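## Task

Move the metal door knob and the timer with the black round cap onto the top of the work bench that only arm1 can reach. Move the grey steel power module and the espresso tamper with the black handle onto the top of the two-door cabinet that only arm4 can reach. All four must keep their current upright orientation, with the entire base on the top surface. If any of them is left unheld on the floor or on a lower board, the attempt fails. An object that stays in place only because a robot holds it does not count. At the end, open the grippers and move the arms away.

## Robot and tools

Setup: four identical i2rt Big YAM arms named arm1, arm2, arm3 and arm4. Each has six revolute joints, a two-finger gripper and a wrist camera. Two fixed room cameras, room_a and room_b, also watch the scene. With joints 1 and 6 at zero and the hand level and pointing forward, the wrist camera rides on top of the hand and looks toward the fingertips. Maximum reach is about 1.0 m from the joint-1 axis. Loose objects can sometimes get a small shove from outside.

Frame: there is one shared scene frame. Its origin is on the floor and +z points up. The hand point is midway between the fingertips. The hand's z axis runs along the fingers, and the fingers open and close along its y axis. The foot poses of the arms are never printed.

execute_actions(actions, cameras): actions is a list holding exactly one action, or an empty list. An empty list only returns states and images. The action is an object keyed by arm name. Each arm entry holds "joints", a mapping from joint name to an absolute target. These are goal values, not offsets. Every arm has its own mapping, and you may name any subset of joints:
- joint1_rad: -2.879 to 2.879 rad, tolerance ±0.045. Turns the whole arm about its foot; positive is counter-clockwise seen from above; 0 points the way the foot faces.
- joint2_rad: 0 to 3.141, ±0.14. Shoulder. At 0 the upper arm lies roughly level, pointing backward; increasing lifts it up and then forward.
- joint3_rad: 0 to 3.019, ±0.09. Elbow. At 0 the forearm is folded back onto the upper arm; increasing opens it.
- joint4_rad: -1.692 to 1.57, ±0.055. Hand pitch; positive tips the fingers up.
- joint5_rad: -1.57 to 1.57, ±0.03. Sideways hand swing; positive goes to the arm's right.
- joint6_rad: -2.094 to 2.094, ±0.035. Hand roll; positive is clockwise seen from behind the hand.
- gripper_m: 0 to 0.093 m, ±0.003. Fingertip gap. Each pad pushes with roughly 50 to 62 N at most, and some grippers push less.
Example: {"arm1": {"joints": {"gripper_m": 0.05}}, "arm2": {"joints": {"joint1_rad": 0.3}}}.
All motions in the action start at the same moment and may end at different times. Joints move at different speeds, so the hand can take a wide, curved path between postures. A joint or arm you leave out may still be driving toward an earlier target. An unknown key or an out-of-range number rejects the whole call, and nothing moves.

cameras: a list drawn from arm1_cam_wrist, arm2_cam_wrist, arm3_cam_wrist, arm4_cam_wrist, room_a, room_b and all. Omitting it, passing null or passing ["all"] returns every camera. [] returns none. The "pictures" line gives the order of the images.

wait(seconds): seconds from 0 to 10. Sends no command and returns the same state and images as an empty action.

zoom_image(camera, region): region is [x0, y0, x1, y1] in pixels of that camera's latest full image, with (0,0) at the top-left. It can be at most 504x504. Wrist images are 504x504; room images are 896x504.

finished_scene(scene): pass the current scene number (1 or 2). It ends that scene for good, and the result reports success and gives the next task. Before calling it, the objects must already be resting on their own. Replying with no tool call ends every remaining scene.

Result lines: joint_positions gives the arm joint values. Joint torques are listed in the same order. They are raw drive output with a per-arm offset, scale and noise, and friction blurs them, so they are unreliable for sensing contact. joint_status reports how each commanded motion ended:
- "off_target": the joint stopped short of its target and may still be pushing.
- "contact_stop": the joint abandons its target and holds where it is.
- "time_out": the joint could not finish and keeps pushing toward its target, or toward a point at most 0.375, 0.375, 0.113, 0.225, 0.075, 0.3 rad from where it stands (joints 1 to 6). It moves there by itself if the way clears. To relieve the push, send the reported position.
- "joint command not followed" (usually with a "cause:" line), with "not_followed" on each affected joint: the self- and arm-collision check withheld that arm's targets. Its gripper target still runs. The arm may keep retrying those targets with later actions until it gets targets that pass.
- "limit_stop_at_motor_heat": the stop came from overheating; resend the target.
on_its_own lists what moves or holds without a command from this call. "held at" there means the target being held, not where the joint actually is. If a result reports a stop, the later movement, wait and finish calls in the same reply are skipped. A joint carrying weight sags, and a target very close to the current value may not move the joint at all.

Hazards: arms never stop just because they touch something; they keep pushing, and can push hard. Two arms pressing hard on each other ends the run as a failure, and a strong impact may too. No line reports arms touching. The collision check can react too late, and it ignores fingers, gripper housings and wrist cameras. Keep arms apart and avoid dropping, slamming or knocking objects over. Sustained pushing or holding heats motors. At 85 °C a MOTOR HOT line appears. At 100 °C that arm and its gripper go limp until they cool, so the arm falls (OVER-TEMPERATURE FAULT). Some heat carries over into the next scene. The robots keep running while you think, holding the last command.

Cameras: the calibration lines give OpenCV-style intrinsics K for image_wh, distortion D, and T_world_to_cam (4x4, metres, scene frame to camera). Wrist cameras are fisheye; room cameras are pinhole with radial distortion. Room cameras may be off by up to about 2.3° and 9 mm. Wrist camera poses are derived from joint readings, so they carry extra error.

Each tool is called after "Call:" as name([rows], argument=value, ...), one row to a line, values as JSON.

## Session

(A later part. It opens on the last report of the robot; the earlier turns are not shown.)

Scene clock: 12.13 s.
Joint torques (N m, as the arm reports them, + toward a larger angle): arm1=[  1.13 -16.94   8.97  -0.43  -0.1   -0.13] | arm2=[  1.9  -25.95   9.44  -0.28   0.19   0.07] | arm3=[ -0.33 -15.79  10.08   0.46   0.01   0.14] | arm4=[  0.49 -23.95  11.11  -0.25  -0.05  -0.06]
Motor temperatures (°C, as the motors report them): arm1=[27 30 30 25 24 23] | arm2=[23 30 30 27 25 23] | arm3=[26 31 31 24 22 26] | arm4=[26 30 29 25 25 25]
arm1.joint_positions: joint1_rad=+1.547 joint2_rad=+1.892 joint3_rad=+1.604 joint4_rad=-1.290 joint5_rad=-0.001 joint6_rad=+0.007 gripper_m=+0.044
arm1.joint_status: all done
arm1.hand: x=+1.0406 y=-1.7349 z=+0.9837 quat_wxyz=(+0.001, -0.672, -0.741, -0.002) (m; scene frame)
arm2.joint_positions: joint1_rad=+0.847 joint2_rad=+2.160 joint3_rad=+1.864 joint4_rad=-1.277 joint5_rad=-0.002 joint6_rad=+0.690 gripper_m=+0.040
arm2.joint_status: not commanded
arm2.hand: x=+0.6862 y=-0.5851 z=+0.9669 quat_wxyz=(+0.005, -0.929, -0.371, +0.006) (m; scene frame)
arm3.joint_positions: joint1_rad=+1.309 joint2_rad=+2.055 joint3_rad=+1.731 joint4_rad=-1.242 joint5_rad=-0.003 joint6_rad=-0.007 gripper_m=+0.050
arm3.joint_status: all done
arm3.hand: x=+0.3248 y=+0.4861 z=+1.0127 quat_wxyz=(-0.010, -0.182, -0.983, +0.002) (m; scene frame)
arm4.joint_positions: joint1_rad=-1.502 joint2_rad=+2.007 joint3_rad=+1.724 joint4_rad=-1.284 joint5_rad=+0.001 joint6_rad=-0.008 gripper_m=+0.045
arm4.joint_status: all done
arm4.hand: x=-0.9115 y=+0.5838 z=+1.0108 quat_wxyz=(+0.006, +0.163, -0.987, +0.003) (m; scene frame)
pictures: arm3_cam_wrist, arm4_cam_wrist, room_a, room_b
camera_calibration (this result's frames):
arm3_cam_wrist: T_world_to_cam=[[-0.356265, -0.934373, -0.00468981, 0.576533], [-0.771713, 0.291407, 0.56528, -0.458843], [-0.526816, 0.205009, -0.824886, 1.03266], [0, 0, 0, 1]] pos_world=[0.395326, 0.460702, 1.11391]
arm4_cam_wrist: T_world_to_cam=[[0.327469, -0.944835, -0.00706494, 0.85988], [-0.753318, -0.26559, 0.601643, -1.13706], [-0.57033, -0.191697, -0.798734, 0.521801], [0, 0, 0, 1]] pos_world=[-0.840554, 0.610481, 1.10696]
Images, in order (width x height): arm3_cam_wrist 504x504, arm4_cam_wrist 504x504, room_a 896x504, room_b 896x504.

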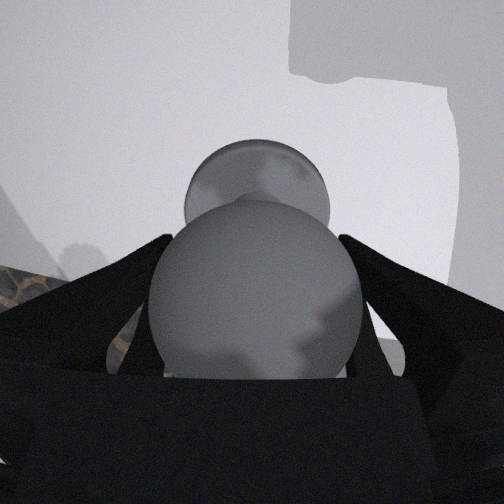

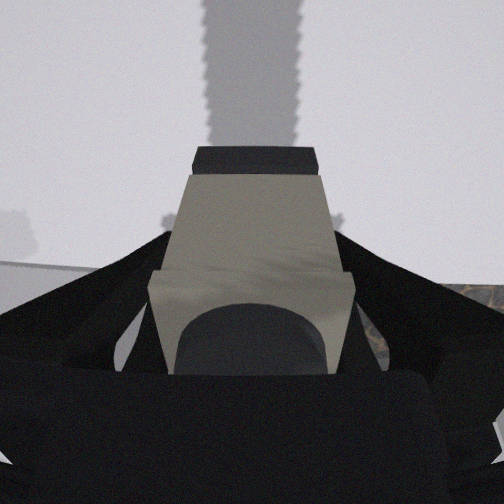

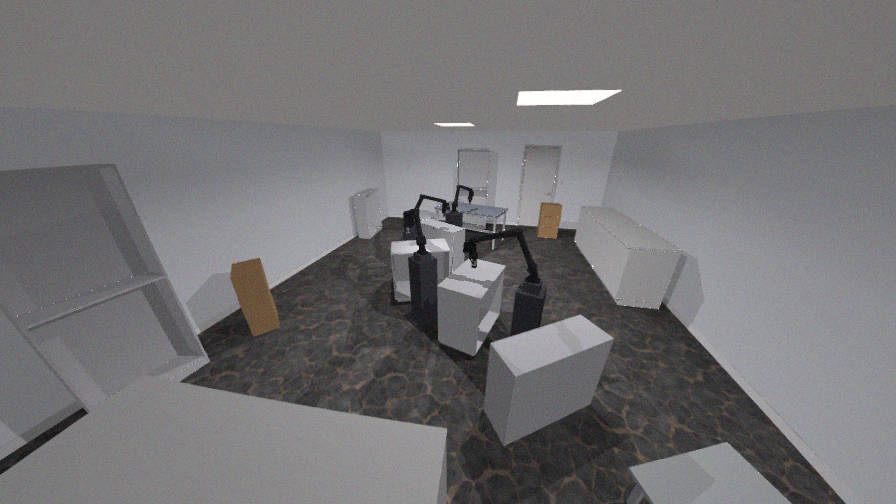

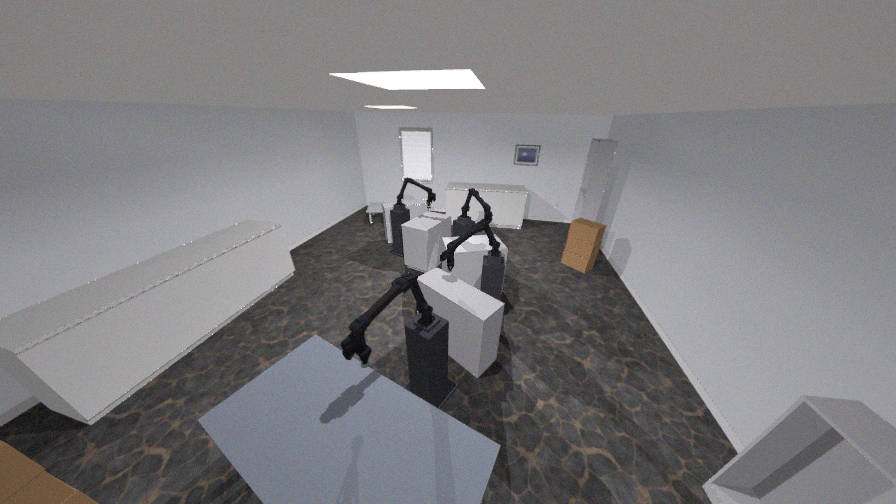

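Call:
execute_actions([
  {"arm3":{"joints":{"joint2_rad":2.215,"joint4_rad":-1.055}},"arm4":{"joints":{"joint2_rad":2.3,"joint4_rad":-0.98}}},
], cameras=["arm3_cam_wrist","arm4_cam_wrist","room_a"])

Call:
zoom_image(camera="room_a", region=[380,200,500,290])

Scene clock: 13.60 s.
Joint torques (N m, as the arm reports them, + toward a larger angle): arm1=[  1.16 -16.92   8.96  -0.43  -0.09  -0.13] | arm2=[  2.14 -25.85   9.42  -0.16   0.22   0.05] | arm3=[ -0.31 -19.69   9.57   1.28   0.03   0.15] | arm4=[  0.76 -24.52   9.59   1.19  -0.06  -0.07]
Motor temperatures (°C, as the motors report them): arm1=[27 30 30 25 24 23] | arm2=[23 30 31 27 25 23] | arm3=[26 31 32 24 22 26] | arm4=[26 30 30 25 25 25]
arm1.joint_positions: joint1_rad=+1.547 joint2_rad=+1.892 joint3_rad=+1.604 joint4_rad=-1.290 joint5_rad=-0.001 joint6_rad=+0.007 gripper_m=+0.044
arm1.joint_status: not commanded
arm1.hand: x=+1.0406 y=-1.7349 z=+0.9837 quat_wxyz=(+0.001, -0.672, -0.741, -0.002) (m; scene frame)
arm2.joint_positions: joint1_rad=+0.847 joint2_rad=+2.160 joint3_rad=+1.864 joint4_rad=-1.277 joint5_rad=-0.002 joint6_rad=+0.690 gripper_m=+0.040
arm2.joint_status: not commanded
arm2.hand: x=+0.6862 y=-0.5851 z=+0.9669 quat_wxyz=(+0.005, -0.929, -0.371, +0.006) (m; scene frame)
arm3.joint_positions: joint1_rad=+1.309 joint2_rad=+2.252 joint3_rad=+1.728 joint4_rad=-1.066 joint5_rad=-0.003 joint6_rad=-0.007 gripper_m=+0.050
arm3.joint_status: all done
arm3.hand: x=+0.3428 y=+0.4786 z=+0.8920 quat_wxyz=(+0.002, -0.182, -0.983, +0.000) (m; scene frame)
arm4.joint_positions: joint1_rad=-1.502 joint2_rad=+2.294 joint3_rad=+1.727 joint4_rad=-1.004 joint5_rad=+0.002 joint6_rad=-0.008 gripper_m=+0.044
arm4.joint_status: all done
arm4.hand: x=-0.8813 y=+0.5929 z=+0.8359 quat_wxyz=(+0.008, +0.163, -0.987, +0.004) (m; scene frame)
pictures: arm3_cam_wrist, arm4_cam_wrist, room_a
camera_calibration (this result's frames):
arm3_cam_wrist: T_world_to_cam=[[-0.356442, -0.934305, -0.00489122, 0.575597], [-0.759234, 0.286592, 0.584319, -0.393484], [-0.544531, 0.211989, -0.811509, 0.934965], [0, 0, 0, 1]] pos_world=[0.415537, 0.45235, 0.991469]
arm4_cam_wrist: T_world_to_cam=[[0.327451, -0.944849, -0.00597042, 0.856495], [-0.751351, -0.264212, 0.604701, -1.00824], [-0.572929, -0.193524, -0.79643, 0.397961], [0, 0, 0, 1]] pos_world=[-0.81, 0.619884, 0.931747]
Images, in order (width x height): arm3_cam_wrist 504x504, arm4_cam_wrist 504x504, room_a 896x504.

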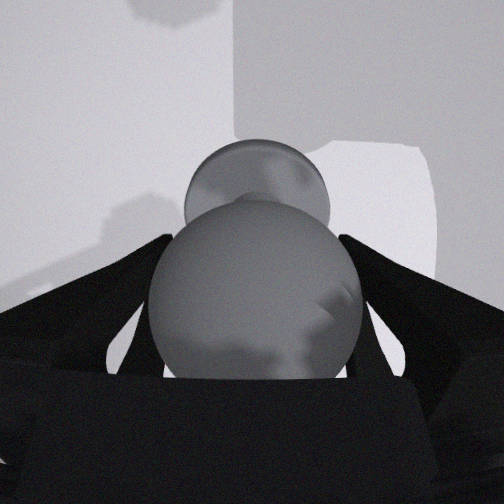

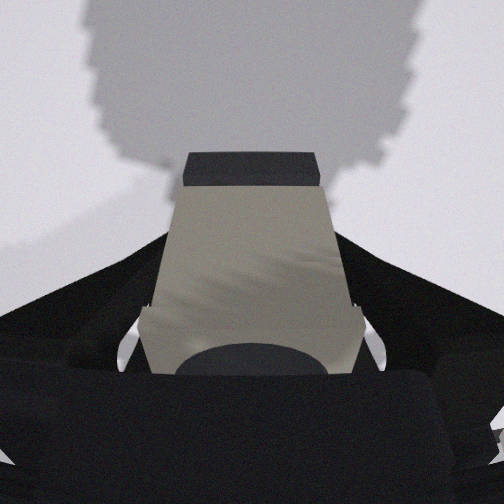

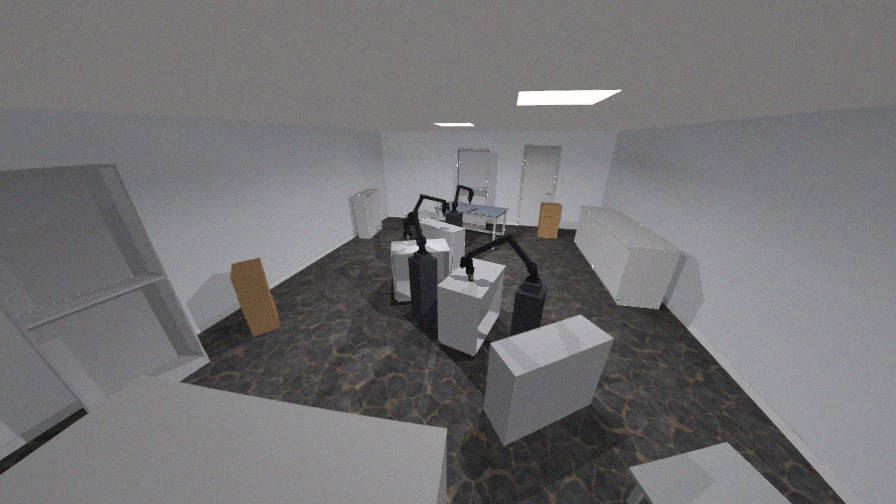

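Region (380, 200, 500, 290) of room_a's 896x504 image, scaled by 4.200, with more detail than that image has; it fills the top 378 rows of this view, and the rest is white.

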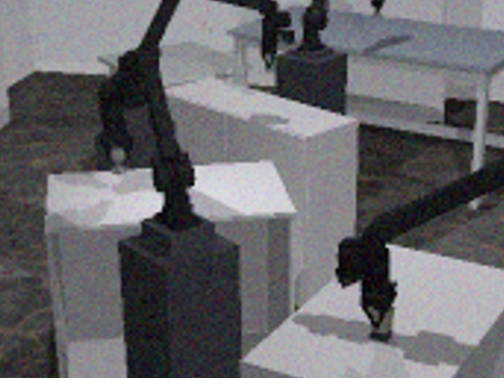

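Call:
execute_actions([
  {"arm3":{"joints":{"joint2_rad":2.3,"joint4_rad":-1.0}},"arm4":{"joints":{"joint2_rad":2.325}}},
], cameras=["arm3_cam_wrist","arm4_cam_wrist"])

Scene clock: 14.70 s.
Joint torques (N m, as the arm reports them, + toward a larger angle): arm1=[  1.14 -16.89   8.98  -0.43  -0.09  -0.13] | arm2=[  2.1  -25.79   9.33  -0.29   0.19   0.08] | arm3=[ -0.41 -17.71   9.36   1.21   0.02   0.14] | arm4=[  0.51 -22.23   9.62   1.17  -0.09  -0.06]
Motor temperatures (°C, as the motors report them): arm1=[27 30 30 25 24 23] | arm2=[23 31 31 27 25 23] | arm3=[26 31 32 24 22 26] | arm4=[26 31 30 25 25 25]
arm1.joint_positions: joint1_rad=+1.547 joint2_rad=+1.892 joint3_rad=+1.604 joint4_rad=-1.290 joint5_rad=-0.001 joint6_rad=+0.007 gripper_m=+0.044
arm1.joint_status: not commanded
arm1.hand: x=+1.0406 y=-1.7349 z=+0.9837 quat_wxyz=(+0.001, -0.672, -0.741, -0.002) (m; scene frame)
arm2.joint_positions: joint1_rad=+0.847 joint2_rad=+2.160 joint3_rad=+1.864 joint4_rad=-1.277 joint5_rad=-0.002 joint6_rad=+0.690 gripper_m=+0.040
arm2.joint_status: not commanded
arm2.hand: x=+0.6862 y=-0.5851 z=+0.9669 quat_wxyz=(+0.005, -0.929, -0.371, +0.006) (m; scene frame)
arm3.joint_positions: joint1_rad=+1.309 joint2_rad=+2.306 joint3_rad=+1.728 joint4_rad=-1.011 joint5_rad=-0.003 joint6_rad=-0.007 gripper_m=+0.050
arm3.joint_status: all done
arm3.hand: x=+0.3456 y=+0.4774 z=+0.8578 quat_wxyz=(+0.002, -0.182, -0.983, +0.000) (m; scene frame)
arm4.joint_positions: joint1_rad=-1.502 joint2_rad=+2.294 joint3_rad=+1.727 joint4_rad=-1.004 joint5_rad=+0.002 joint6_rad=-0.008 gripper_m=+0.044
arm4.joint_status: all done
arm4.hand: x=-0.8813 y=+0.5929 z=+0.8359 quat_wxyz=(+0.008, +0.163, -0.987, +0.004) (m; scene frame)
pictures: arm3_cam_wrist, arm4_cam_wrist
camera_calibration (this result's frames):
arm3_cam_wrist: T_world_to_cam=[[-0.356439, -0.934306, -0.00488795, 0.575285], [-0.759442, 0.286673, 0.58401, -0.370759], [-0.544243, 0.211876, -0.811732, 0.909111], [0, 0, 0, 1]] pos_world=[0.418261, 0.45116, 0.957293]
arm4_cam_wrist: T_world_to_cam=[[0.327451, -0.944849, -0.00597042, 0.856495], [-0.751351, -0.264212, 0.604701, -1.00824], [-0.572929, -0.193524, -0.79643, 0.397961], [0, 0, 0, 1]] pos_world=[-0.81, 0.619884, 0.931747]
Images, in order (width x height): arm3_cam_wrist 504x504, arm4_cam_wrist 504x504.

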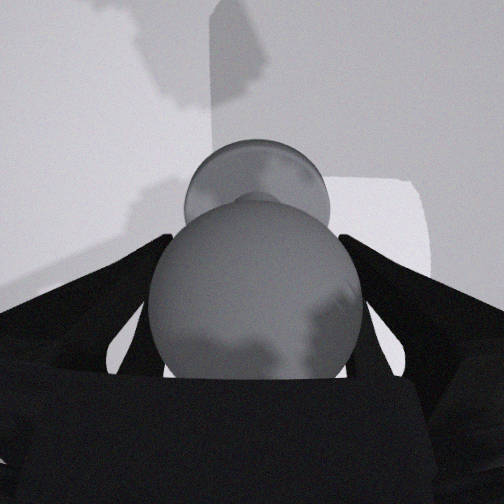

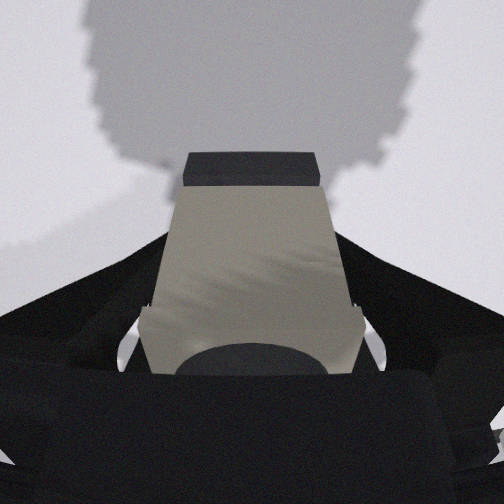

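Call:
execute_actions([
  {"arm3":{"joints":{"joint2_rad":2.345,"joint4_rad":-0.95}},"arm4":{"joints":{"joint2_rad":2.355}}},
], cameras=["arm3_cam_wrist","arm4_cam_wrist"])

Scene clock: 15.60 s.
Joint torques (N m, as the arm reports them, + toward a larger angle): arm1=[  1.15 -16.91   8.96  -0.44  -0.09  -0.13] | arm2=[  1.88 -26.12   9.32  -0.24   0.22   0.08] | arm3=[ -0.57 -17.33   9.23   1.36   0.01   0.15] | arm4=[  0.6  -19.62   9.57   1.16  -0.08  -0.06]
Motor temperatures (°C, as the motors report them): arm1=[27 31 31 25 24 23] | arm2=[23 31 31 27 25 23] | arm3=[26 31 32 24 22 26] | arm4=[26 31 30 25 25 25]
arm1.joint_positions: joint1_rad=+1.547 joint2_rad=+1.892 joint3_rad=+1.604 joint4_rad=-1.290 joint5_rad=-0.001 joint6_rad=+0.007 gripper_m=+0.044
arm1.joint_status: not commanded
arm1.hand: x=+1.0406 y=-1.7349 z=+0.9837 quat_wxyz=(+0.001, -0.672, -0.741, -0.002) (m; scene frame)
arm2.joint_positions: joint1_rad=+0.847 joint2_rad=+2.160 joint3_rad=+1.864 joint4_rad=-1.277 joint5_rad=-0.002 joint6_rad=+0.690 gripper_m=+0.040
arm2.joint_status: not commanded
arm2.hand: x=+0.6862 y=-0.5851 z=+0.9669 quat_wxyz=(+0.005, -0.929, -0.371, +0.006) (m; scene frame)
arm3.joint_positions: joint1_rad=+1.309 joint2_rad=+2.347 joint3_rad=+1.728 joint4_rad=-0.962 joint5_rad=-0.003 joint6_rad=-0.007 gripper_m=+0.050
arm3.joint_status: all done
arm3.hand: x=+0.3485 y=+0.4762 z=+0.8326 quat_wxyz=(-0.003, -0.182, -0.983, +0.001) (m; scene frame)
arm4.joint_positions: joint1_rad=-1.502 joint2_rad=+2.295 joint3_rad=+1.727 joint4_rad=-1.004 joint5_rad=+0.002 joint6_rad=-0.008 gripper_m=+0.044
arm4.joint_status: all done
arm4.hand: x=-0.8816 y=+0.5928 z=+0.8350 quat_wxyz=(+0.008, +0.163, -0.987, +0.004) (m; scene frame)
pictures: arm3_cam_wrist, arm4_cam_wrist
camera_calibration (this result's frames):
arm3_cam_wrist: T_world_to_cam=[[-0.356372, -0.934332, -0.00481251, 0.574977], [-0.764193, 0.288506, 0.576866, -0.346766], [-0.537596, 0.209256, -0.816825, 0.893594], [0, 0, 0, 1]] pos_world=[0.420302, 0.450273, 0.932714]
arm4_cam_wrist: T_world_to_cam=[[0.327437, -0.944854, -0.00599026, 0.856497], [-0.750476, -0.263917, 0.605916, -1.00836], [-0.574083, -0.193904, -0.795506, 0.395439], [0, 0, 0, 1]] pos_world=[-0.810183, 0.619819, 0.930685]
Images, in order (width x height): arm3_cam_wrist 504x504, arm4_cam_wrist 504x504.

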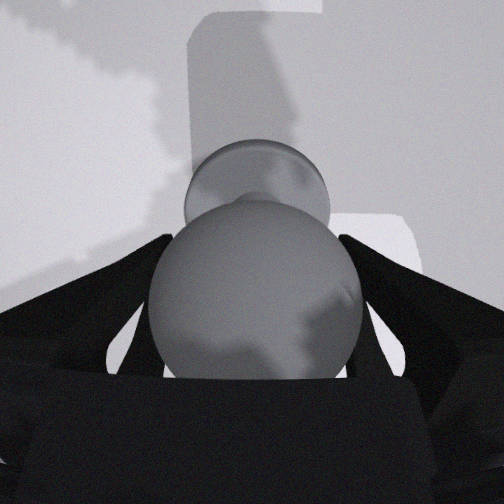

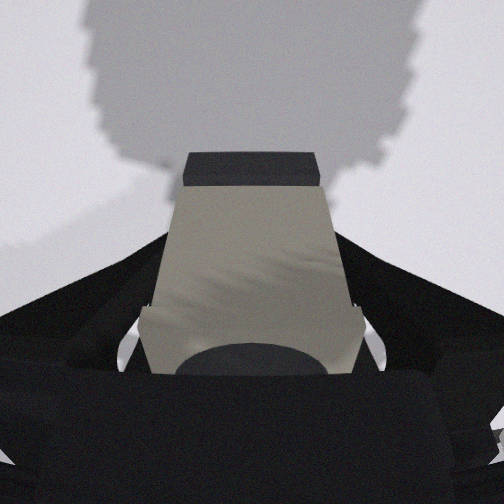

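Call:
execute_actions([
  {"arm3":{"joints":{"joint2_rad":2.385,"joint4_rad":-0.925}},"arm4":{"joints":{"joint2_rad":2.31,"gripper_m":0.093}}},
], cameras=["arm3_cam_wrist","arm4_cam_wrist"])

Scene clock: 16.50 s.
Joint torques (N m, as the arm reports them, + toward a larger angle): arm1=[  1.19 -16.91   8.97  -0.44  -0.09  -0.13] | arm2=[  1.65 -26.03   9.47  -0.24   0.18   0.06] | arm3=[ -0.44 -17.36   9.04   1.24  -0.02   0.13] | arm4=[  0.67 -24.19   9.5    0.96  -0.08  -0.06]
Motor temperatures (°C, as the motors report them): arm1=[27 31 31 25 24 23] | arm2=[23 31 31 27 25 23] | arm3=[26 32 32 24 22 26] | arm4=[26 31 30 25 25 25]
arm1.joint_positions: joint1_rad=+1.547 joint2_rad=+1.892 joint3_rad=+1.604 joint4_rad=-1.290 joint5_rad=-0.001 joint6_rad=+0.007 gripper_m=+0.044
arm1.joint_status: not commanded
arm1.hand: x=+1.0406 y=-1.7349 z=+0.9837 quat_wxyz=(+0.001, -0.672, -0.741, -0.002) (m; scene frame)
arm2.joint_positions: joint1_rad=+0.847 joint2_rad=+2.160 joint3_rad=+1.864 joint4_rad=-1.277 joint5_rad=-0.002 joint6_rad=+0.690 gripper_m=+0.040
arm2.joint_status: not commanded
arm2.hand: x=+0.6862 y=-0.5851 z=+0.9669 quat_wxyz=(+0.005, -0.929, -0.371, +0.006) (m; scene frame)
arm3.joint_positions: joint1_rad=+1.309 joint2_rad=+2.383 joint3_rad=+1.728 joint4_rad=-0.935 joint5_rad=-0.002 joint6_rad=-0.007 gripper_m=+0.050
arm3.joint_status: all done
arm3.hand: x=+0.3463 y=+0.4769 z=+0.8102 quat_wxyz=(+0.002, -0.182, -0.983, +0.000) (m; scene frame)
arm4.joint_positions: joint1_rad=-1.502 joint2_rad=+2.297 joint3_rad=+1.727 joint4_rad=-0.996 joint5_rad=+0.002 joint6_rad=-0.008 gripper_m=+0.093
arm4.joint_status: all done
arm4.hand: x=-0.8800 y=+0.5934 z=+0.8342 quat_wxyz=(+0.005, +0.163, -0.987, +0.004) (m; scene frame)
pictures: arm3_cam_wrist, arm4_cam_wrist
camera_calibration (this result's frames):
arm3_cam_wrist: T_world_to_cam=[[-0.35644, -0.934309, -0.00412831, 0.57414], [-0.759072, 0.287005, 0.584327, -0.342796], [-0.544757, 0.211411, -0.811508, 0.871123], [0, 0, 0, 1]] pos_world=[0.41899, 0.450643, 0.909599]
arm4_cam_wrist: T_world_to_cam=[[0.327499, -0.944833, -0.00590081, 0.856435], [-0.7544, -0.265241, 0.60044, -1.00465], [-0.56888, -0.192192, -0.799648, 0.402906], [0, 0, 0, 1]] pos_world=[-0.809182, 0.620151, 0.930466]
Images, in order (width x height): arm3_cam_wrist 504x504, arm4_cam_wrist 504x504.

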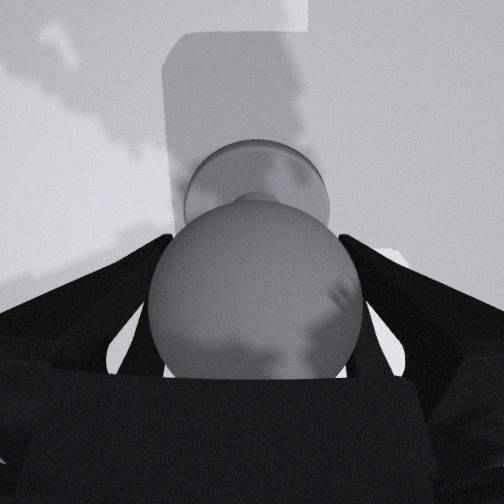

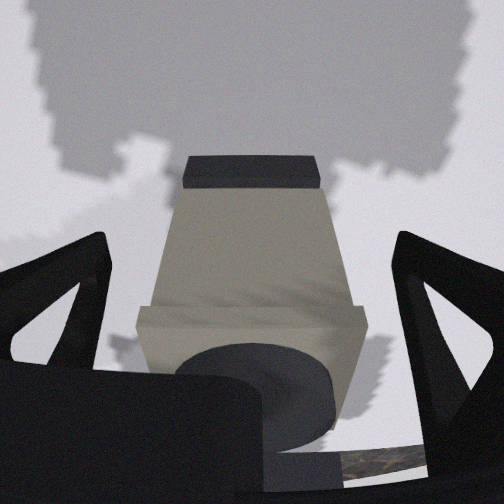

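Call:
execute_actions([
  {"arm3":{"joints":{"joint2_rad":2.42,"joint4_rad":-0.89}},"arm4":{"joints":{"joint2_rad":1.95,"joint4_rad":-1.33}}},
], cameras=["arm3_cam_wrist","arm4_cam_wrist"])

Scene clock: 18.07 s.
Joint torques (N m, as the arm reports them, + toward a larger angle): arm1=[  1.15 -16.92   8.97  -0.43  -0.09  -0.13] | arm2=[  1.68 -26.31   9.4   -0.21   0.19   0.05] | arm3=[ -0.42 -14.67   9.12   1.57  -0.01   0.13] | arm4=[  0.69 -21.75  10.43  -0.18  -0.08  -0.06]
Motor temperatures (°C, as the motors report them): arm1=[27 31 31 25 24 23] | arm2=[23 31 31 27 25 23] | arm3=[26 32 32 24 22 26] | arm4=[26 31 30 25 25 25]
arm1.joint_positions: joint1_rad=+1.547 joint2_rad=+1.892 joint3_rad=+1.604 joint4_rad=-1.290 joint5_rad=-0.001 joint6_rad=+0.007 gripper_m=+0.044
arm1.joint_status: not commanded
arm1.hand: x=+1.0406 y=-1.7349 z=+0.9837 quat_wxyz=(+0.001, -0.672, -0.741, -0.002) (m; scene frame)
arm2.joint_positions: joint1_rad=+0.847 joint2_rad=+2.160 joint3_rad=+1.864 joint4_rad=-1.277 joint5_rad=-0.002 joint6_rad=+0.690 gripper_m=+0.040
arm2.joint_status: not commanded
arm2.hand: x=+0.6862 y=-0.5851 z=+0.9669 quat_wxyz=(+0.005, -0.929, -0.371, +0.006) (m; scene frame)
arm3.joint_positions: joint1_rad=+1.309 joint2_rad=+2.384 joint3_rad=+1.728 joint4_rad=-0.908 joint5_rad=-0.002 joint6_rad=-0.007 gripper_m=+0.050
arm3.joint_status: all done
arm3.hand: x=+0.3521 y=+0.4746 z=+0.8093 quat_wxyz=(-0.011, -0.182, -0.983, +0.003) (m; scene frame)
arm4.joint_positions: joint1_rad=-1.502 joint2_rad=+1.945 joint3_rad=+1.735 joint4_rad=-1.315 joint5_rad=+0.002 joint6_rad=-0.008 gripper_m=+0.093
arm4.joint_status: all done
arm4.hand: x=-0.9136 y=+0.5830 z=+1.0507 quat_wxyz=(-0.015, +0.163, -0.986, +0.000) (m; scene frame)
pictures: arm3_cam_wrist, arm4_cam_wrist
camera_calibration (this result's frames):
arm3_cam_wrist: T_world_to_cam=[[-0.356264, -0.934377, -0.00390704, 0.573871], [-0.772756, 0.292285, 0.563398, -0.317936], [-0.525284, 0.203738, -0.826176, 0.88271], [0, 0, 0, 1]] pos_world=[0.422436, 0.449299, 0.910641]
arm4_cam_wrist: T_world_to_cam=[[0.327847, -0.944716, -0.00537026, 0.858628], [-0.776572, -0.272724, 0.567941, -1.14445], [-0.538007, -0.182027, -0.823052, 0.601771], [0, 0, 0, 1]] pos_world=[-0.846486, 0.608581, 1.14988]
Images, in order (width x height): arm3_cam_wrist 504x504, arm4_cam_wrist 504x504.

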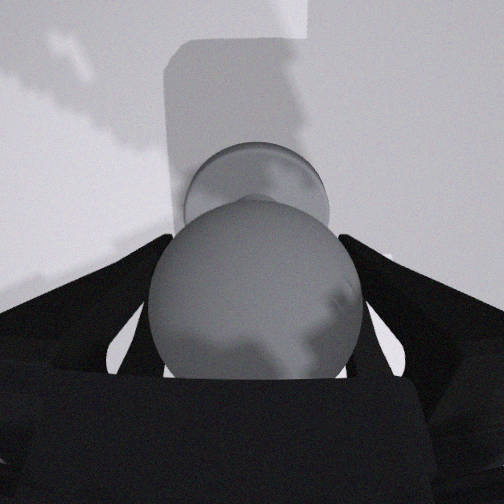

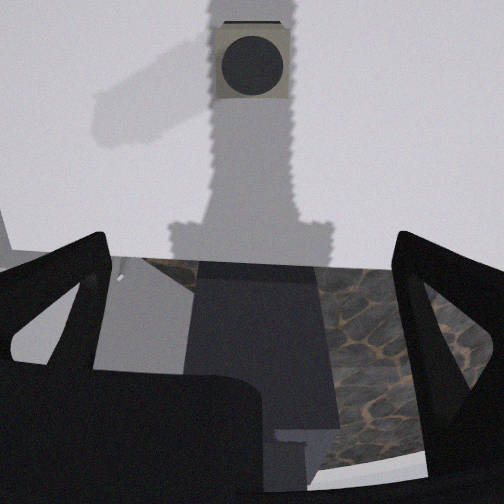

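Call:
execute_actions([
  {"arm3":{"joints":{"joint2_rad":2.39,"gripper_m":0.093}},"arm4":{"joints":{"joint1_rad":-0.2}}},
], cameras=[])

Call:
execute_actions([
  {"arm3":{"joints":{"joint2_rad":2.08,"joint4_rad":-1.22}},"arm2":{"joints":{"joint2_rad":2.0,"joint3_rad":1.6,"joint4_rad":-1.17,"joint6_rad":0.2}}},
], cameras=["arm3_cam_wrist"])

Call:
execute_actions([
  {"arm3":{"joints":{"joint1_rad":-1.27,"joint6_rad":-0.13}}},
], cameras=[])

Call:
execute_actions([
  {"arm3":{"joints":{"joint2_rad":2.2,"joint4_rad":-1.06}},"arm2":{"joints":{"joint1_rad":-1.07}},"arm1":{"joints":{"joint1_rad":-1.2}}},
], cameras=["arm1_cam_wrist","arm2_cam_wrist","arm3_cam_wrist","room_b"])

Scene clock: 20.30 s.
Joint torques (N m, as the arm reports them, + toward a larger angle): arm1=[  1.16 -16.93   8.97  -0.43  -0.1   -0.13] | arm2=[  2.05 -25.86   9.58  -0.16   0.2    0.05] | arm3=[ -0.51 -16.9    9.11   1.37  -0.03   0.13] | arm4=[  0.13 -21.72  10.49  -0.18   0.    -0.07]
Motor temperatures (°C, as the motors report them): arm1=[27 31 31 25 24 23] | arm2=[23 32 32 27 25 23] | arm3=[26 32 33 24 22 26] | arm4=[26 31 30 25 25 25]
arm1.joint_positions: joint1_rad=+1.547 joint2_rad=+1.892 joint3_rad=+1.604 joint4_rad=-1.290 joint5_rad=-0.001 joint6_rad=+0.007 gripper_m=+0.044
arm1.joint_status: not commanded
arm1.hand: x=+1.0406 y=-1.7349 z=+0.9837 quat_wxyz=(+0.001, -0.672, -0.741, -0.002) (m; scene frame)
arm2.joint_positions: joint1_rad=+0.847 joint2_rad=+2.160 joint3_rad=+1.864 joint4_rad=-1.277 joint5_rad=-0.002 joint6_rad=+0.690 gripper_m=+0.040
arm2.joint_status: not commanded
arm2.hand: x=+0.6862 y=-0.5851 z=+0.9669 quat_wxyz=(+0.005, -0.929, -0.371, +0.006) (m; scene frame)
arm3.joint_positions: joint1_rad=+1.309 joint2_rad=+2.384 joint3_rad=+1.728 joint4_rad=-0.902 joint5_rad=-0.002 joint6_rad=-0.007 gripper_m=+0.093
arm3.joint_status: all done
arm3.hand: x=+0.3535 y=+0.4740 z=+0.8093 quat_wxyz=(-0.014, -0.182, -0.983, +0.003) (m; scene frame)
arm4.joint_positions: joint1_rad=-0.194 joint2_rad=+1.945 joint3_rad=+1.735 joint4_rad=-1.315 joint5_rad=-0.001 joint6_rad=-0.007 gripper_m=+0.093
arm4.joint_status: all done
arm4.hand: x=-1.5264 y=+0.9994 z=+1.0561 quat_wxyz=(-0.007, +0.730, -0.684, -0.019) (m; scene frame)
pictures: none
No camera images: the call's "cameras" was empty. Leave "cameras" out to get every camera's image.

Scene clock: 21.83 s.
Joint torques (N m, as the arm reports them, + toward a larger angle): arm1=[  1.16 -16.9    8.97  -0.44  -0.1   -0.13] | arm2=[  2.07 -22.26   7.93   1.15   0.17  -0.14] | arm3=[ -0.42 -15.07   9.51   0.55  -0.03   0.14] | arm4=[  0.18 -21.78  10.45  -0.17   0.    -0.07]
Motor temperatures (°C, as the motors report them): arm1=[27 31 32 25 24 23] | arm2=[23 32 32 27 25 23] | arm3=[26 32 33 24 22 26] | arm4=[26 32 30 25 25 25]
arm1.joint_positions: joint1_rad=+1.547 joint2_rad=+1.892 joint3_rad=+1.604 joint4_rad=-1.290 joint5_rad=-0.001 joint6_rad=+0.007 gripper_m=+0.044
arm1.joint_status: not commanded
arm1.hand: x=+1.0406 y=-1.7349 z=+0.9837 quat_wxyz=(+0.001, -0.672, -0.741, -0.002) (m; scene frame)
arm2.joint_positions: joint1_rad=+0.847 joint2_rad=+1.998 joint3_rad=+1.602 joint4_rad=-1.184 joint5_rad=-0.002 joint6_rad=+0.210 gripper_m=+0.040
arm2.joint_status: all done
arm2.hand: x=+0.6938 y=-0.5225 z=+0.9704 quat_wxyz=(+0.009, -0.814, -0.581, +0.002) (m; scene frame)
arm3.joint_positions: joint1_rad=+1.309 joint2_rad=+2.070 joint3_rad=+1.738 joint4_rad=-1.211 joint5_rad=-0.002 joint6_rad=-0.007 gripper_m=+0.093
arm3.joint_status: all done
arm3.hand: x=+0.3333 y=+0.4827 z=+1.0069 quat_wxyz=(-0.021, -0.182, -0.983, +0.005) (m; scene frame)
arm4.joint_positions: joint1_rad=-0.194 joint2_rad=+1.945 joint3_rad=+1.735 joint4_rad=-1.315 joint5_rad=-0.001 joint6_rad=-0.007 gripper_m=+0.093
arm4.joint_status: not commanded
arm4.hand: x=-1.5264 y=+0.9994 z=+1.0561 quat_wxyz=(-0.007, +0.730, -0.684, -0.019) (m; scene frame)
pictures: arm3_cam_wrist
camera_calibration (this result's frames):
arm3_cam_wrist: T_world_to_cam=[[-0.356124, -0.934431, -0.00372183, 0.575281], [-0.783615, 0.296471, 0.545942, -0.427023], [-0.509042, 0.19734, -0.837815, 1.04389], [0, 0, 0, 1]] pos_world=[0.401634, 0.45816, 1.10986]
Images, in order (width x height): arm3_cam_wrist 504x504.

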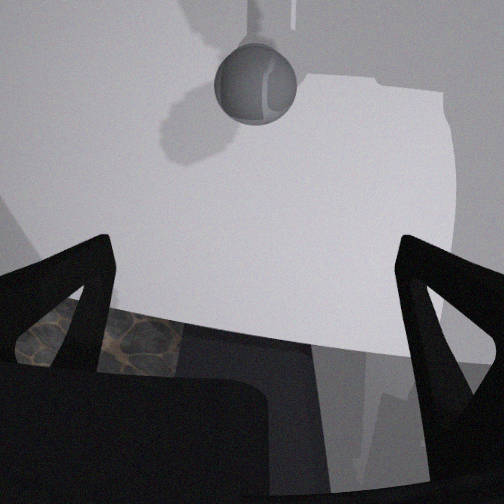

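Scene clock: 24.27 s.
Joint torques (N m, as the arm reports them, + toward a larger angle): arm1=[  1.17 -16.89   8.97  -0.44  -0.1   -0.13] | arm2=[  1.94 -21.98   7.93   1.28   0.17  -0.09] | arm3=[  1.73 -15.24   9.41   0.52  -0.18  -0.01] | arm4=[  0.25 -21.82  10.47  -0.19   0.    -0.07]
Motor temperatures (°C, as the motors report them): arm1=[27 32 32 25 24 23] | arm2=[23 32 32 27 25 23] | arm3=[26 32 33 24 22 26] | arm4=[26 32 31 25 25 25]
arm1.joint_positions: joint1_rad=+1.547 joint2_rad=+1.892 joint3_rad=+1.604 joint4_rad=-1.290 joint5_rad=-0.001 joint6_rad=+0.007 gripper_m=+0.044
arm1.joint_status: not commanded
arm1.hand: x=+1.0406 y=-1.7349 z=+0.9837 quat_wxyz=(+0.001, -0.672, -0.741, -0.002) (m; scene frame)
arm2.joint_positions: joint1_rad=+0.847 joint2_rad=+1.998 joint3_rad=+1.602 joint4_rad=-1.184 joint5_rad=-0.002 joint6_rad=+0.209 gripper_m=+0.040
arm2.joint_status: not commanded
arm2.hand: x=+0.6938 y=-0.5225 z=+0.9704 quat_wxyz=(+0.009, -0.814, -0.581, +0.002) (m; scene frame)
arm3.joint_positions: joint1_rad=-1.281 joint2_rad=+2.075 joint3_rad=+1.738 joint4_rad=-1.211 joint5_rad=+0.001 joint6_rad=-0.121 gripper_m=+0.093
arm3.joint_status: all done
arm3.hand: x=-0.8739 y=+0.6011 z=+0.9869 quat_wxyz=(-0.005, -0.989, -0.149, +0.005) (m; scene frame)
arm4.joint_positions: joint1_rad=-0.194 joint2_rad=+1.945 joint3_rad=+1.735 joint4_rad=-1.315 joint5_rad=-0.001 joint6_rad=-0.007 gripper_m=+0.093
arm4.joint_status: not commanded
arm4.hand: x=-1.5264 y=+0.9994 z=+1.0561 quat_wxyz=(-0.007, +0.730, -0.684, -0.019) (m; scene frame)
pictures: none
No camera images: the call's "cameras" was empty. Leave "cameras" out to get every camera's image.

Scene clock: 26.67 s.
Joint torques (N m, as the arm reports them, + toward a larger angle): arm1=[  1.25 -17.66   8.94  -0.46  -0.22  -0.11] | arm2=[  2.49 -22.09   8.15   0.56  -0.04  -0.05] | arm3=[  1.55 -18.22   8.99   1.29  -0.2   -0.02] | arm4=[  0.24 -21.77  10.46  -0.16   0.    -0.07]
Motor temperatures (°C, as the motors report them): arm1=[27 32 32 25 24 23] | arm2=[24 32 32 27 25 23] | arm3=[26 33 33 24 22 26] | arm4=[26 32 31 25 25 25]
arm1.joint_positions: joint1_rad=-1.211 joint2_rad=+1.900 joint3_rad=+1.604 joint4_rad=-1.290 joint5_rad=+0.004 joint6_rad=+0.005 gripper_m=+0.045
arm1.joint_status: all done
arm1.hand: x=+0.7157 y=-0.6634 z=+0.9758 quat_wxyz=(-0.003, -0.856, +0.518, -0.009) (m; scene frame)
arm2.joint_positions: joint1_rad=-1.082 joint2_rad=+2.002 joint3_rad=+1.602 joint4_rad=-1.169 joint5_rad=+0.002 joint6_rad=+0.206 gripper_m=+0.040
arm2.joint_status: all done
arm2.hand: x=+0.2378 y=+0.3379 z=+0.9787 quat_wxyz=(+0.000, -0.942, +0.336, +0.009) (m; scene frame)
arm3.joint_positions: joint1_rad=-1.281 joint2_rad=+2.216 joint3_rad=+1.738 joint4_rad=-1.071 joint5_rad=+0.001 joint6_rad=-0.121 gripper_m=+0.093
arm3.joint_status: all done
arm3.hand: x=-0.8906 y=+0.5971 z=+0.9000 quat_wxyz=(-0.005, -0.989, -0.149, +0.005) (m; scene frame)
arm4.joint_positions: joint1_rad=-0.194 joint2_rad=+1.945 joint3_rad=+1.735 joint4_rad=-1.315 joint5_rad=-0.001 joint6_rad=-0.007 gripper_m=+0.093
arm4.joint_status: not commanded
arm4.hand: x=-1.5264 y=+0.9994 z=+1.0561 quat_wxyz=(-0.007, +0.730, -0.684, -0.019) (m; scene frame)
pictures: arm1_cam_wrist, arm2_cam_wrist, arm3_cam_wrist, room_b
camera_calibration (this result's frames):
arm1_cam_wrist: T_world_to_cam=[[0.88228, 0.470576, 0.0117968, -0.333363], [0.369706, -0.708237, 0.60143, -1.3156], [0.291373, -0.526268, -0.798839, 0.343804], [0, 0, 0, 1]] pos_world=[0.680328, -0.593948, 1.06981]
arm2_cam_wrist: T_world_to_cam=[[0.625863, 0.779903, -0.00687492, -0.404682], [0.64294, -0.510921, 0.570603, -0.53383], [0.441502, -0.361539, -0.821197, 0.943575], [0, 0, 0, 1]] pos_world=[0.179905, 0.384007, 1.07668]
arm3_cam_wrist: T_world_to_cam=[[-0.296827, 0.954829, -0.0139572, -0.820098], [0.780848, 0.251103, 0.572034, 0.0353213], [0.5497, 0.158897, -0.820111, 1.25863], [0, 0, 0, 1]] pos_world=[-0.962877, 0.574192, 1.00057]
Images, in order (width x height): arm1_cam_wrist 504x504, arm2_cam_wrist 504x504, arm3_cam_wrist 504x504, room_b 896x504.

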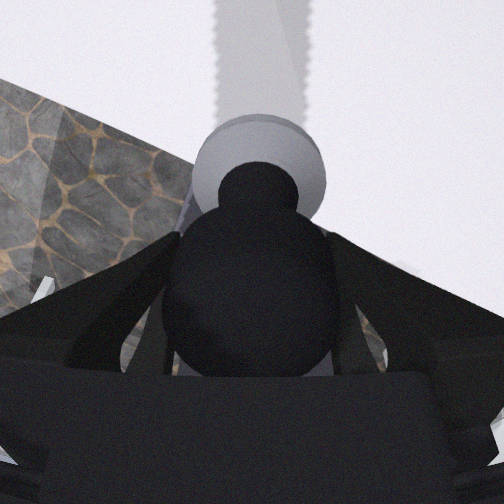

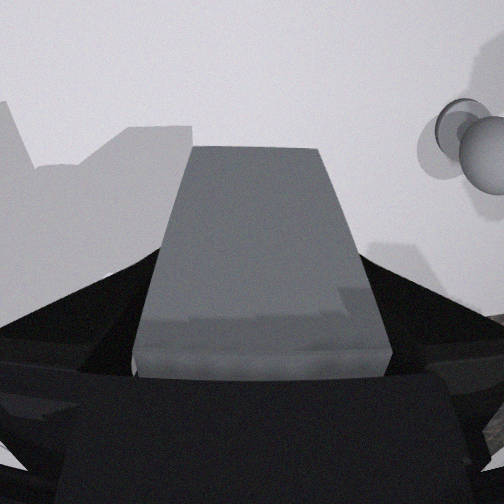

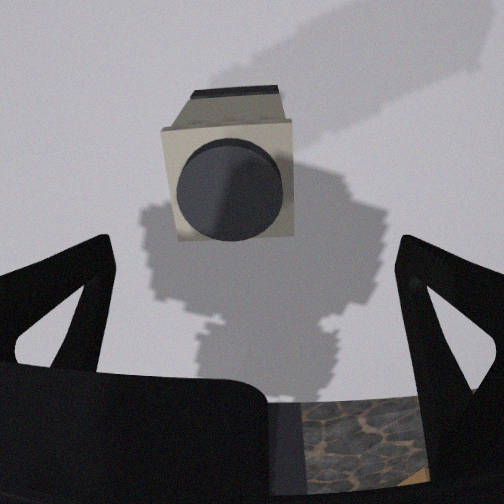

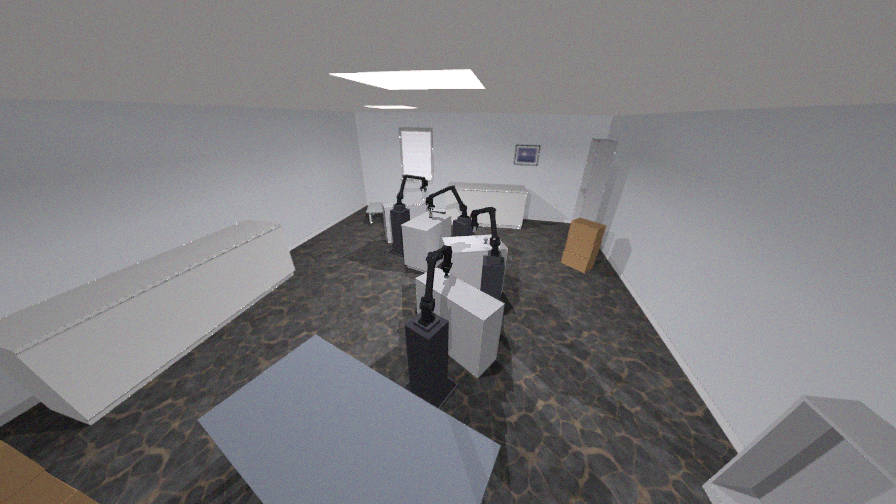

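Call:
execute_actions([
  {"arm3":{"joints":{"joint1_rad":-1.255,"joint2_rad":2.35,"joint4_rad":-0.94,"joint6_rad":-0.2}},"arm2":{"joints":{"joint2_rad":2.23,"joint4_rad":-0.93}},"arm1":{"joints":{"joint2_rad":2.135,"joint3_rad":1.715,"joint4_rad":-1.11}}},
], cameras=["arm1_cam_wrist","arm3_cam_wrist"])

Scene clock: 28.57 s.
Joint torques (N m, as the arm reports them, + toward a larger angle): arm1=[  1.09 -23.11  10.24   0.13  -0.22  -0.11] | arm2=[  2.86 -25.3    7.84   1.26  -0.04  -0.06] | arm3=[  1.92 -18.89   8.3    1.21  -0.2    0.  ] | arm4=[  0.27 -21.73  10.43  -0.18  -0.01  -0.08]
Motor temperatures (°C, as the motors report them): arm1=[27 32 33 25 24 23] | arm2=[24 32 32 27 25 23] | arm3=[26 33 33 24 22 26] | arm4=[26 32 31 25 25 25]
arm1.joint_positions: joint1_rad=-1.211 joint2_rad=+2.165 joint3_rad=+1.668 joint4_rad=-1.117 joint5_rad=+0.004 joint6_rad=+0.005 gripper_m=+0.045
arm1.joint_status: all done
arm1.hand: x=+0.6950 y=-0.6242 z=+0.8444 quat_wxyz=(-0.010, -0.855, +0.517, -0.021) (m; scene frame)
arm2.joint_positions: joint1_rad=-1.082 joint2_rad=+2.240 joint3_rad=+1.587 joint4_rad=-0.944 joint5_rad=+0.002 joint6_rad=+0.206 gripper_m=+0.040
arm2.joint_status: all done
arm2.hand: x=+0.2240 y=+0.3445 z=+0.8347 quat_wxyz=(-0.002, -0.942, +0.336, -0.005) (m; scene frame)
arm3.joint_positions: joint1_rad=-1.264 joint2_rad=+2.369 joint3_rad=+1.738 joint4_rad=-0.950 joint5_rad=+0.001 joint6_rad=-0.191 gripper_m=+0.093
arm3.joint_status: all done
arm3.hand: x=-0.8853 y=+0.5862 z=+0.8047 quat_wxyz=(-0.005, -0.981, -0.192, -0.011) (m; scene frame)
arm4.joint_positions: joint1_rad=-0.194 joint2_rad=+1.945 joint3_rad=+1.735 joint4_rad=-1.315 joint5_rad=-0.001 joint6_rad=-0.007 gripper_m=+0.093
arm4.joint_status: not commanded
arm4.hand: x=-1.5264 y=+0.9994 z=+1.0561 quat_wxyz=(-0.007, +0.730, -0.684, -0.019) (m; scene frame)
pictures: arm1_cam_wrist, arm3_cam_wrist
camera_calibration (this result's frames):
arm1_cam_wrist: T_world_to_cam=[[0.882127, 0.470865, 0.0117178, -0.331635], [0.361374, -0.692541, 0.624336, -1.20484], [0.302093, -0.546509, -0.781068, 0.230375], [0, 0, 0, 1]] pos_world=[0.658346, -0.552341, 0.936047]
arm3_cam_wrist: T_world_to_cam=[[-0.377757, 0.9257, -0.0194838, -0.859597], [0.738178, 0.313803, 0.597177, -0.0063652], [0.558921, 0.211205, -0.801873, 1.14208], [0, 0, 0, 1]] pos_world=[-0.958353, 0.556512, 0.902857]
Images, in order (width x height): arm1_cam_wrist 504x504, arm3_cam_wrist 504x504.

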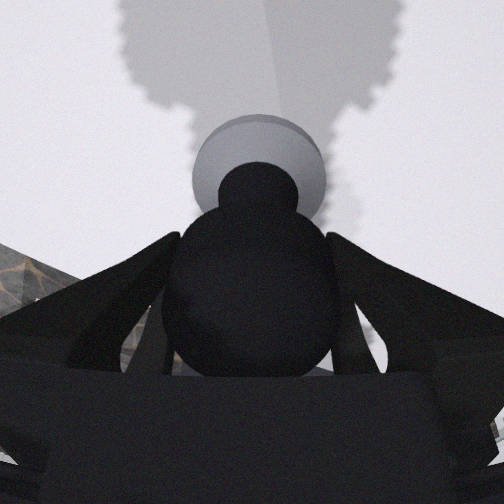

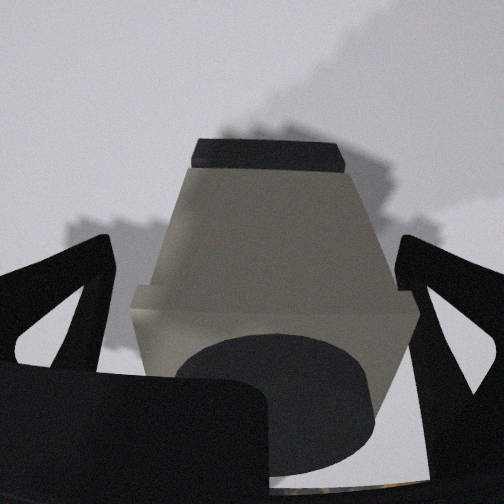

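Call:
execute_actions([
  {"arm3":{"joints":{"joint1_rad":-1.28,"joint6_rad":-0.15,"gripper_m":0.03}},"arm2":{"joints":{"joint2_rad":2.285,"joint4_rad":-0.87}},"arm1":{"joints":{"joint2_rad":2.215,"joint4_rad":-1.04}}},
], cameras=[])

Call:
execute_actions([
  {"arm3":{"joints":{"joint2_rad":2.05,"joint4_rad":-1.25}},"arm2":{"joints":{"joint2_rad":2.32}},"arm1":{"joints":{"joint2_rad":2.25}}},
], cameras=["arm1_cam_wrist","arm2_cam_wrist","arm3_cam_wrist"])

Scene clock: 29.60 s.
Joint torques (N m, as the arm reports them, + toward a larger angle): arm1=[  1.07 -19.24  10.16   0.23  -0.14  -0.11] | arm2=[  2.57 -22.93   7.91   1.19  -0.04  -0.08] | arm3=[ -0.52 -18.96   8.23   1.15  -0.18   0.15] | arm4=[  0.25 -21.8   10.47  -0.16   0.    -0.08]
Motor temperatures (°C, as the motors report them): arm1=[27 32 33 25 24 23] | arm2=[24 32 32 27 25 23] | arm3=[26 33 33 24 22 26] | arm4=[26 32 31 25 25 25]
arm1.joint_positions: joint1_rad=-1.211 joint2_rad=+2.197 joint3_rad=+1.669 joint4_rad=-1.048 joint5_rad=+0.001 joint6_rad=+0.005 gripper_m=+0.045
arm1.joint_status: all done
arm1.hand: x=+0.6888 y=-0.6135 z=+0.8251 quat_wxyz=(-0.002, -0.856, +0.518, -0.004) (m; scene frame)
arm2.joint_positions: joint1_rad=-1.082 joint2_rad=+2.277 joint3_rad=+1.587 joint4_rad=-0.882 joint5_rad=+0.002 joint6_rad=+0.206 gripper_m=+0.040
arm2.joint_status: all done
arm2.hand: x=+0.2176 y=+0.3473 z=+0.8130 quat_wxyz=(+0.000, -0.942, +0.335, +0.008) (m; scene frame)
arm3.joint_positions: joint1_rad=-1.268 joint2_rad=+2.369 joint3_rad=+1.738 joint4_rad=-0.950 joint5_rad=+0.001 joint6_rad=-0.160 gripper_m=+0.044
arm3.joint_status: gripper_m off_target (ended at +0.044, target +0.030); the others done
arm3.hand: x=-0.8858 y=+0.5884 z=+0.8046 quat_wxyz=(-0.005, -0.985, -0.175, -0.011) (m; scene frame)
arm4.joint_positions: joint1_rad=-0.194 joint2_rad=+1.945 joint3_rad=+1.735 joint4_rad=-1.315 joint5_rad=-0.001 joint6_rad=-0.007 gripper_m=+0.093
arm4.joint_status: not commanded
arm4.hand: x=-1.5264 y=+0.9994 z=+1.0561 quat_wxyz=(-0.007, +0.730, -0.684, -0.019) (m; scene frame)
pictures: none
No camera images: the call's "cameras" was empty. Leave "cameras" out to get every camera's image.

Scene clock: 30.97 s.
Joint torques (N m, as the arm reports them, + toward a larger angle): arm1=[  1.14 -16.26  10.13   0.22  -0.14  -0.11] | arm2=[  2.   -20.18   7.77   1.09  -0.05  -0.07] | arm3=[ -0.52 -15.39   9.84   0.47  -0.18   0.15] | arm4=[  0.21 -21.81  10.45  -0.16  -0.01  -0.07]
Motor temperatures (°C, as the motors report them): arm1=[27 33 33 25 24 23] | arm2=[24 32 32 27 25 23] | arm3=[26 34 34 24 22 26] | arm4=[26 32 31 25 25 25]
arm1.joint_positions: joint1_rad=-1.211 joint2_rad=+2.198 joint3_rad=+1.669 joint4_rad=-1.048 joint5_rad=+0.001 joint6_rad=+0.005 gripper_m=+0.045
arm1.joint_status: all done
arm1.hand: x=+0.6889 y=-0.6137 z=+0.8244 quat_wxyz=(-0.002, -0.856, +0.518, -0.005) (m; scene frame)
arm2.joint_positions: joint1_rad=-1.082 joint2_rad=+2.278 joint3_rad=+1.587 joint4_rad=-0.882 joint5_rad=+0.002 joint6_rad=+0.206 gripper_m=+0.040
arm2.joint_status: all done
arm2.hand: x=+0.2178 y=+0.3472 z=+0.8123 quat_wxyz=(+0.000, -0.942, +0.335, +0.007) (m; scene frame)
arm3.joint_positions: joint1_rad=-1.268 joint2_rad=+2.048 joint3_rad=+1.733 joint4_rad=-1.242 joint5_rad=+0.001 joint6_rad=-0.159 gripper_m=+0.044
arm3.joint_status: all done
arm3.hand: x=-0.8652 y=+0.5946 z=+1.0013 quat_wxyz=(-0.005, -0.985, -0.175, +0.001) (m; scene frame)
arm4.joint_positions: joint1_rad=-0.194 joint2_rad=+1.945 joint3_rad=+1.735 joint4_rad=-1.315 joint5_rad=-0.001 joint6_rad=-0.007 gripper_m=+0.093
arm4.joint_status: not commanded
arm4.hand: x=-1.5264 y=+0.9994 z=+1.0561 quat_wxyz=(-0.007, +0.730, -0.684, -0.019) (m; scene frame)
pictures: arm1_cam_wrist, arm2_cam_wrist, arm3_cam_wrist
camera_calibration (this result's frames):
arm1_cam_wrist: T_world_to_cam=[[0.882362, 0.470482, 0.00914779, -0.329265], [0.373444, -0.711936, 0.594715, -1.17869], [0.286315, -0.521338, -0.803884, 0.267444], [0, 0, 0, 1]] pos_world=[0.654133, -0.544811, 0.918992]
arm2_cam_wrist: T_world_to_cam=[[0.625277, 0.780379, -0.00611384, -0.401236], [0.641398, -0.509424, 0.573669, -0.424012], [0.444565, -0.362624, -0.819064, 0.817105], [0, 0, 0, 1]] pos_world=[0.159587, 0.393416, 0.910051]
arm3_cam_wrist: T_world_to_cam=[[-0.345558, 0.938279, -0.0149159, -0.840119], [0.762662, 0.29007, 0.578106, -0.0868534], [0.546751, 0.188393, -0.815825, 1.30378], [0, 0, 0, 1]] pos_world=[-0.936916, 0.567835, 1.10134]
Images, in order (width x height): arm1_cam_wrist 504x504, arm2_cam_wrist 504x504, arm3_cam_wrist 504x504.

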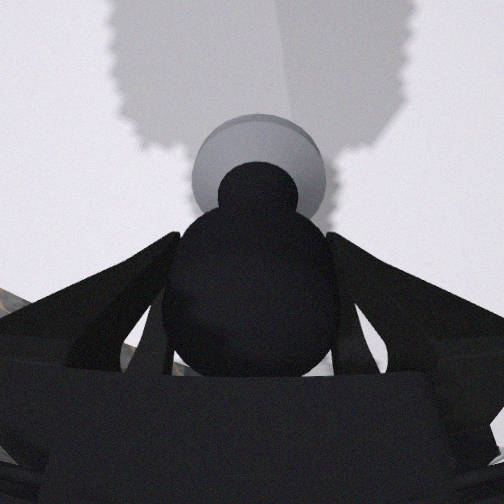

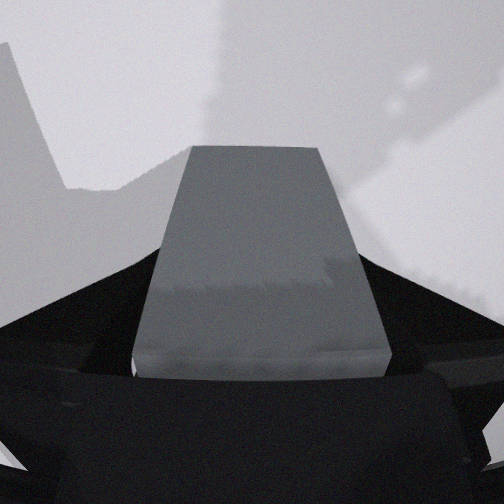

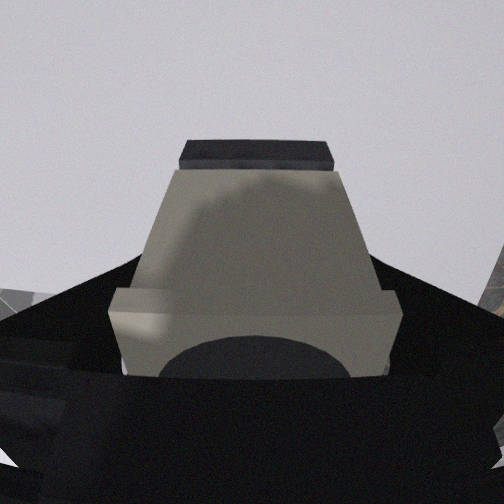

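One more push to confirm.

Call:
execute_actions([
  {"arm2":{"joints":{"joint2_rad":2.345}},"arm1":{"joints":{"joint2_rad":2.275}}},
], cameras=[])

Scene clock: 31.57 s.
Joint torques (N m, as the arm reports them, + toward a larger angle): arm1=[  1.08 -14.69   9.57   0.24  -0.12  -0.1 ] | arm2=[  2.85 -17.94   7.85   1.09  -0.05  -0.06] | arm3=[ -0.48 -15.5    9.82   0.49  -0.18   0.17] | arm4=[  0.3  -21.89  10.46  -0.17  -0.01  -0.07]
Motor temperatures (°C, as the motors report them): arm1=[27 33 33 25 24 23] | arm2=[24 32 32 27 25 23] | arm3=[26 34 34 24 22 26] | arm4=[26 33 31 25 25 25]
arm1.joint_positions: joint1_rad=-1.211 joint2_rad=+2.204 joint3_rad=+1.678 joint4_rad=-1.048 joint5_rad=+0.000 joint6_rad=+0.004 gripper_m=+0.045
arm1.joint_status: all done
arm1.hand: x=+0.6874 y=-0.6112 z=+0.8237 quat_wxyz=(-0.002, -0.856, +0.517, -0.003) (m; scene frame)
arm2.joint_positions: joint1_rad=-1.082 joint2_rad=+2.280 joint3_rad=+1.587 joint4_rad=-0.882 joint5_rad=+0.002 joint6_rad=+0.206 gripper_m=+0.040
arm2.joint_status: all done
arm2.hand: x=+0.2181 y=+0.3470 z=+0.8114 quat_wxyz=(+0.000, -0.942, +0.335, +0.006) (m; scene frame)
arm3.joint_positions: joint1_rad=-1.268 joint2_rad=+2.048 joint3_rad=+1.733 joint4_rad=-1.242 joint5_rad=+0.001 joint6_rad=-0.159 gripper_m=+0.044
arm3.joint_status: not commanded
arm3.hand: x=-0.8652 y=+0.5946 z=+1.0013 quat_wxyz=(-0.005, -0.985, -0.175, +0.001) (m; scene frame)
arm4.joint_positions: joint1_rad=-0.194 joint2_rad=+1.945 joint3_rad=+1.735 joint4_rad=-1.315 joint5_rad=-0.001 joint6_rad=-0.007 gripper_m=+0.093
arm4.joint_status: not commanded
arm4.hand: x=-1.5264 y=+0.9994 z=+1.0561 quat_wxyz=(-0.007, +0.730, -0.684, -0.019) (m; scene frame)
pictures: none
No camera images: the call's "cameras" was empty. Leave "cameras" out to get every camera's image.


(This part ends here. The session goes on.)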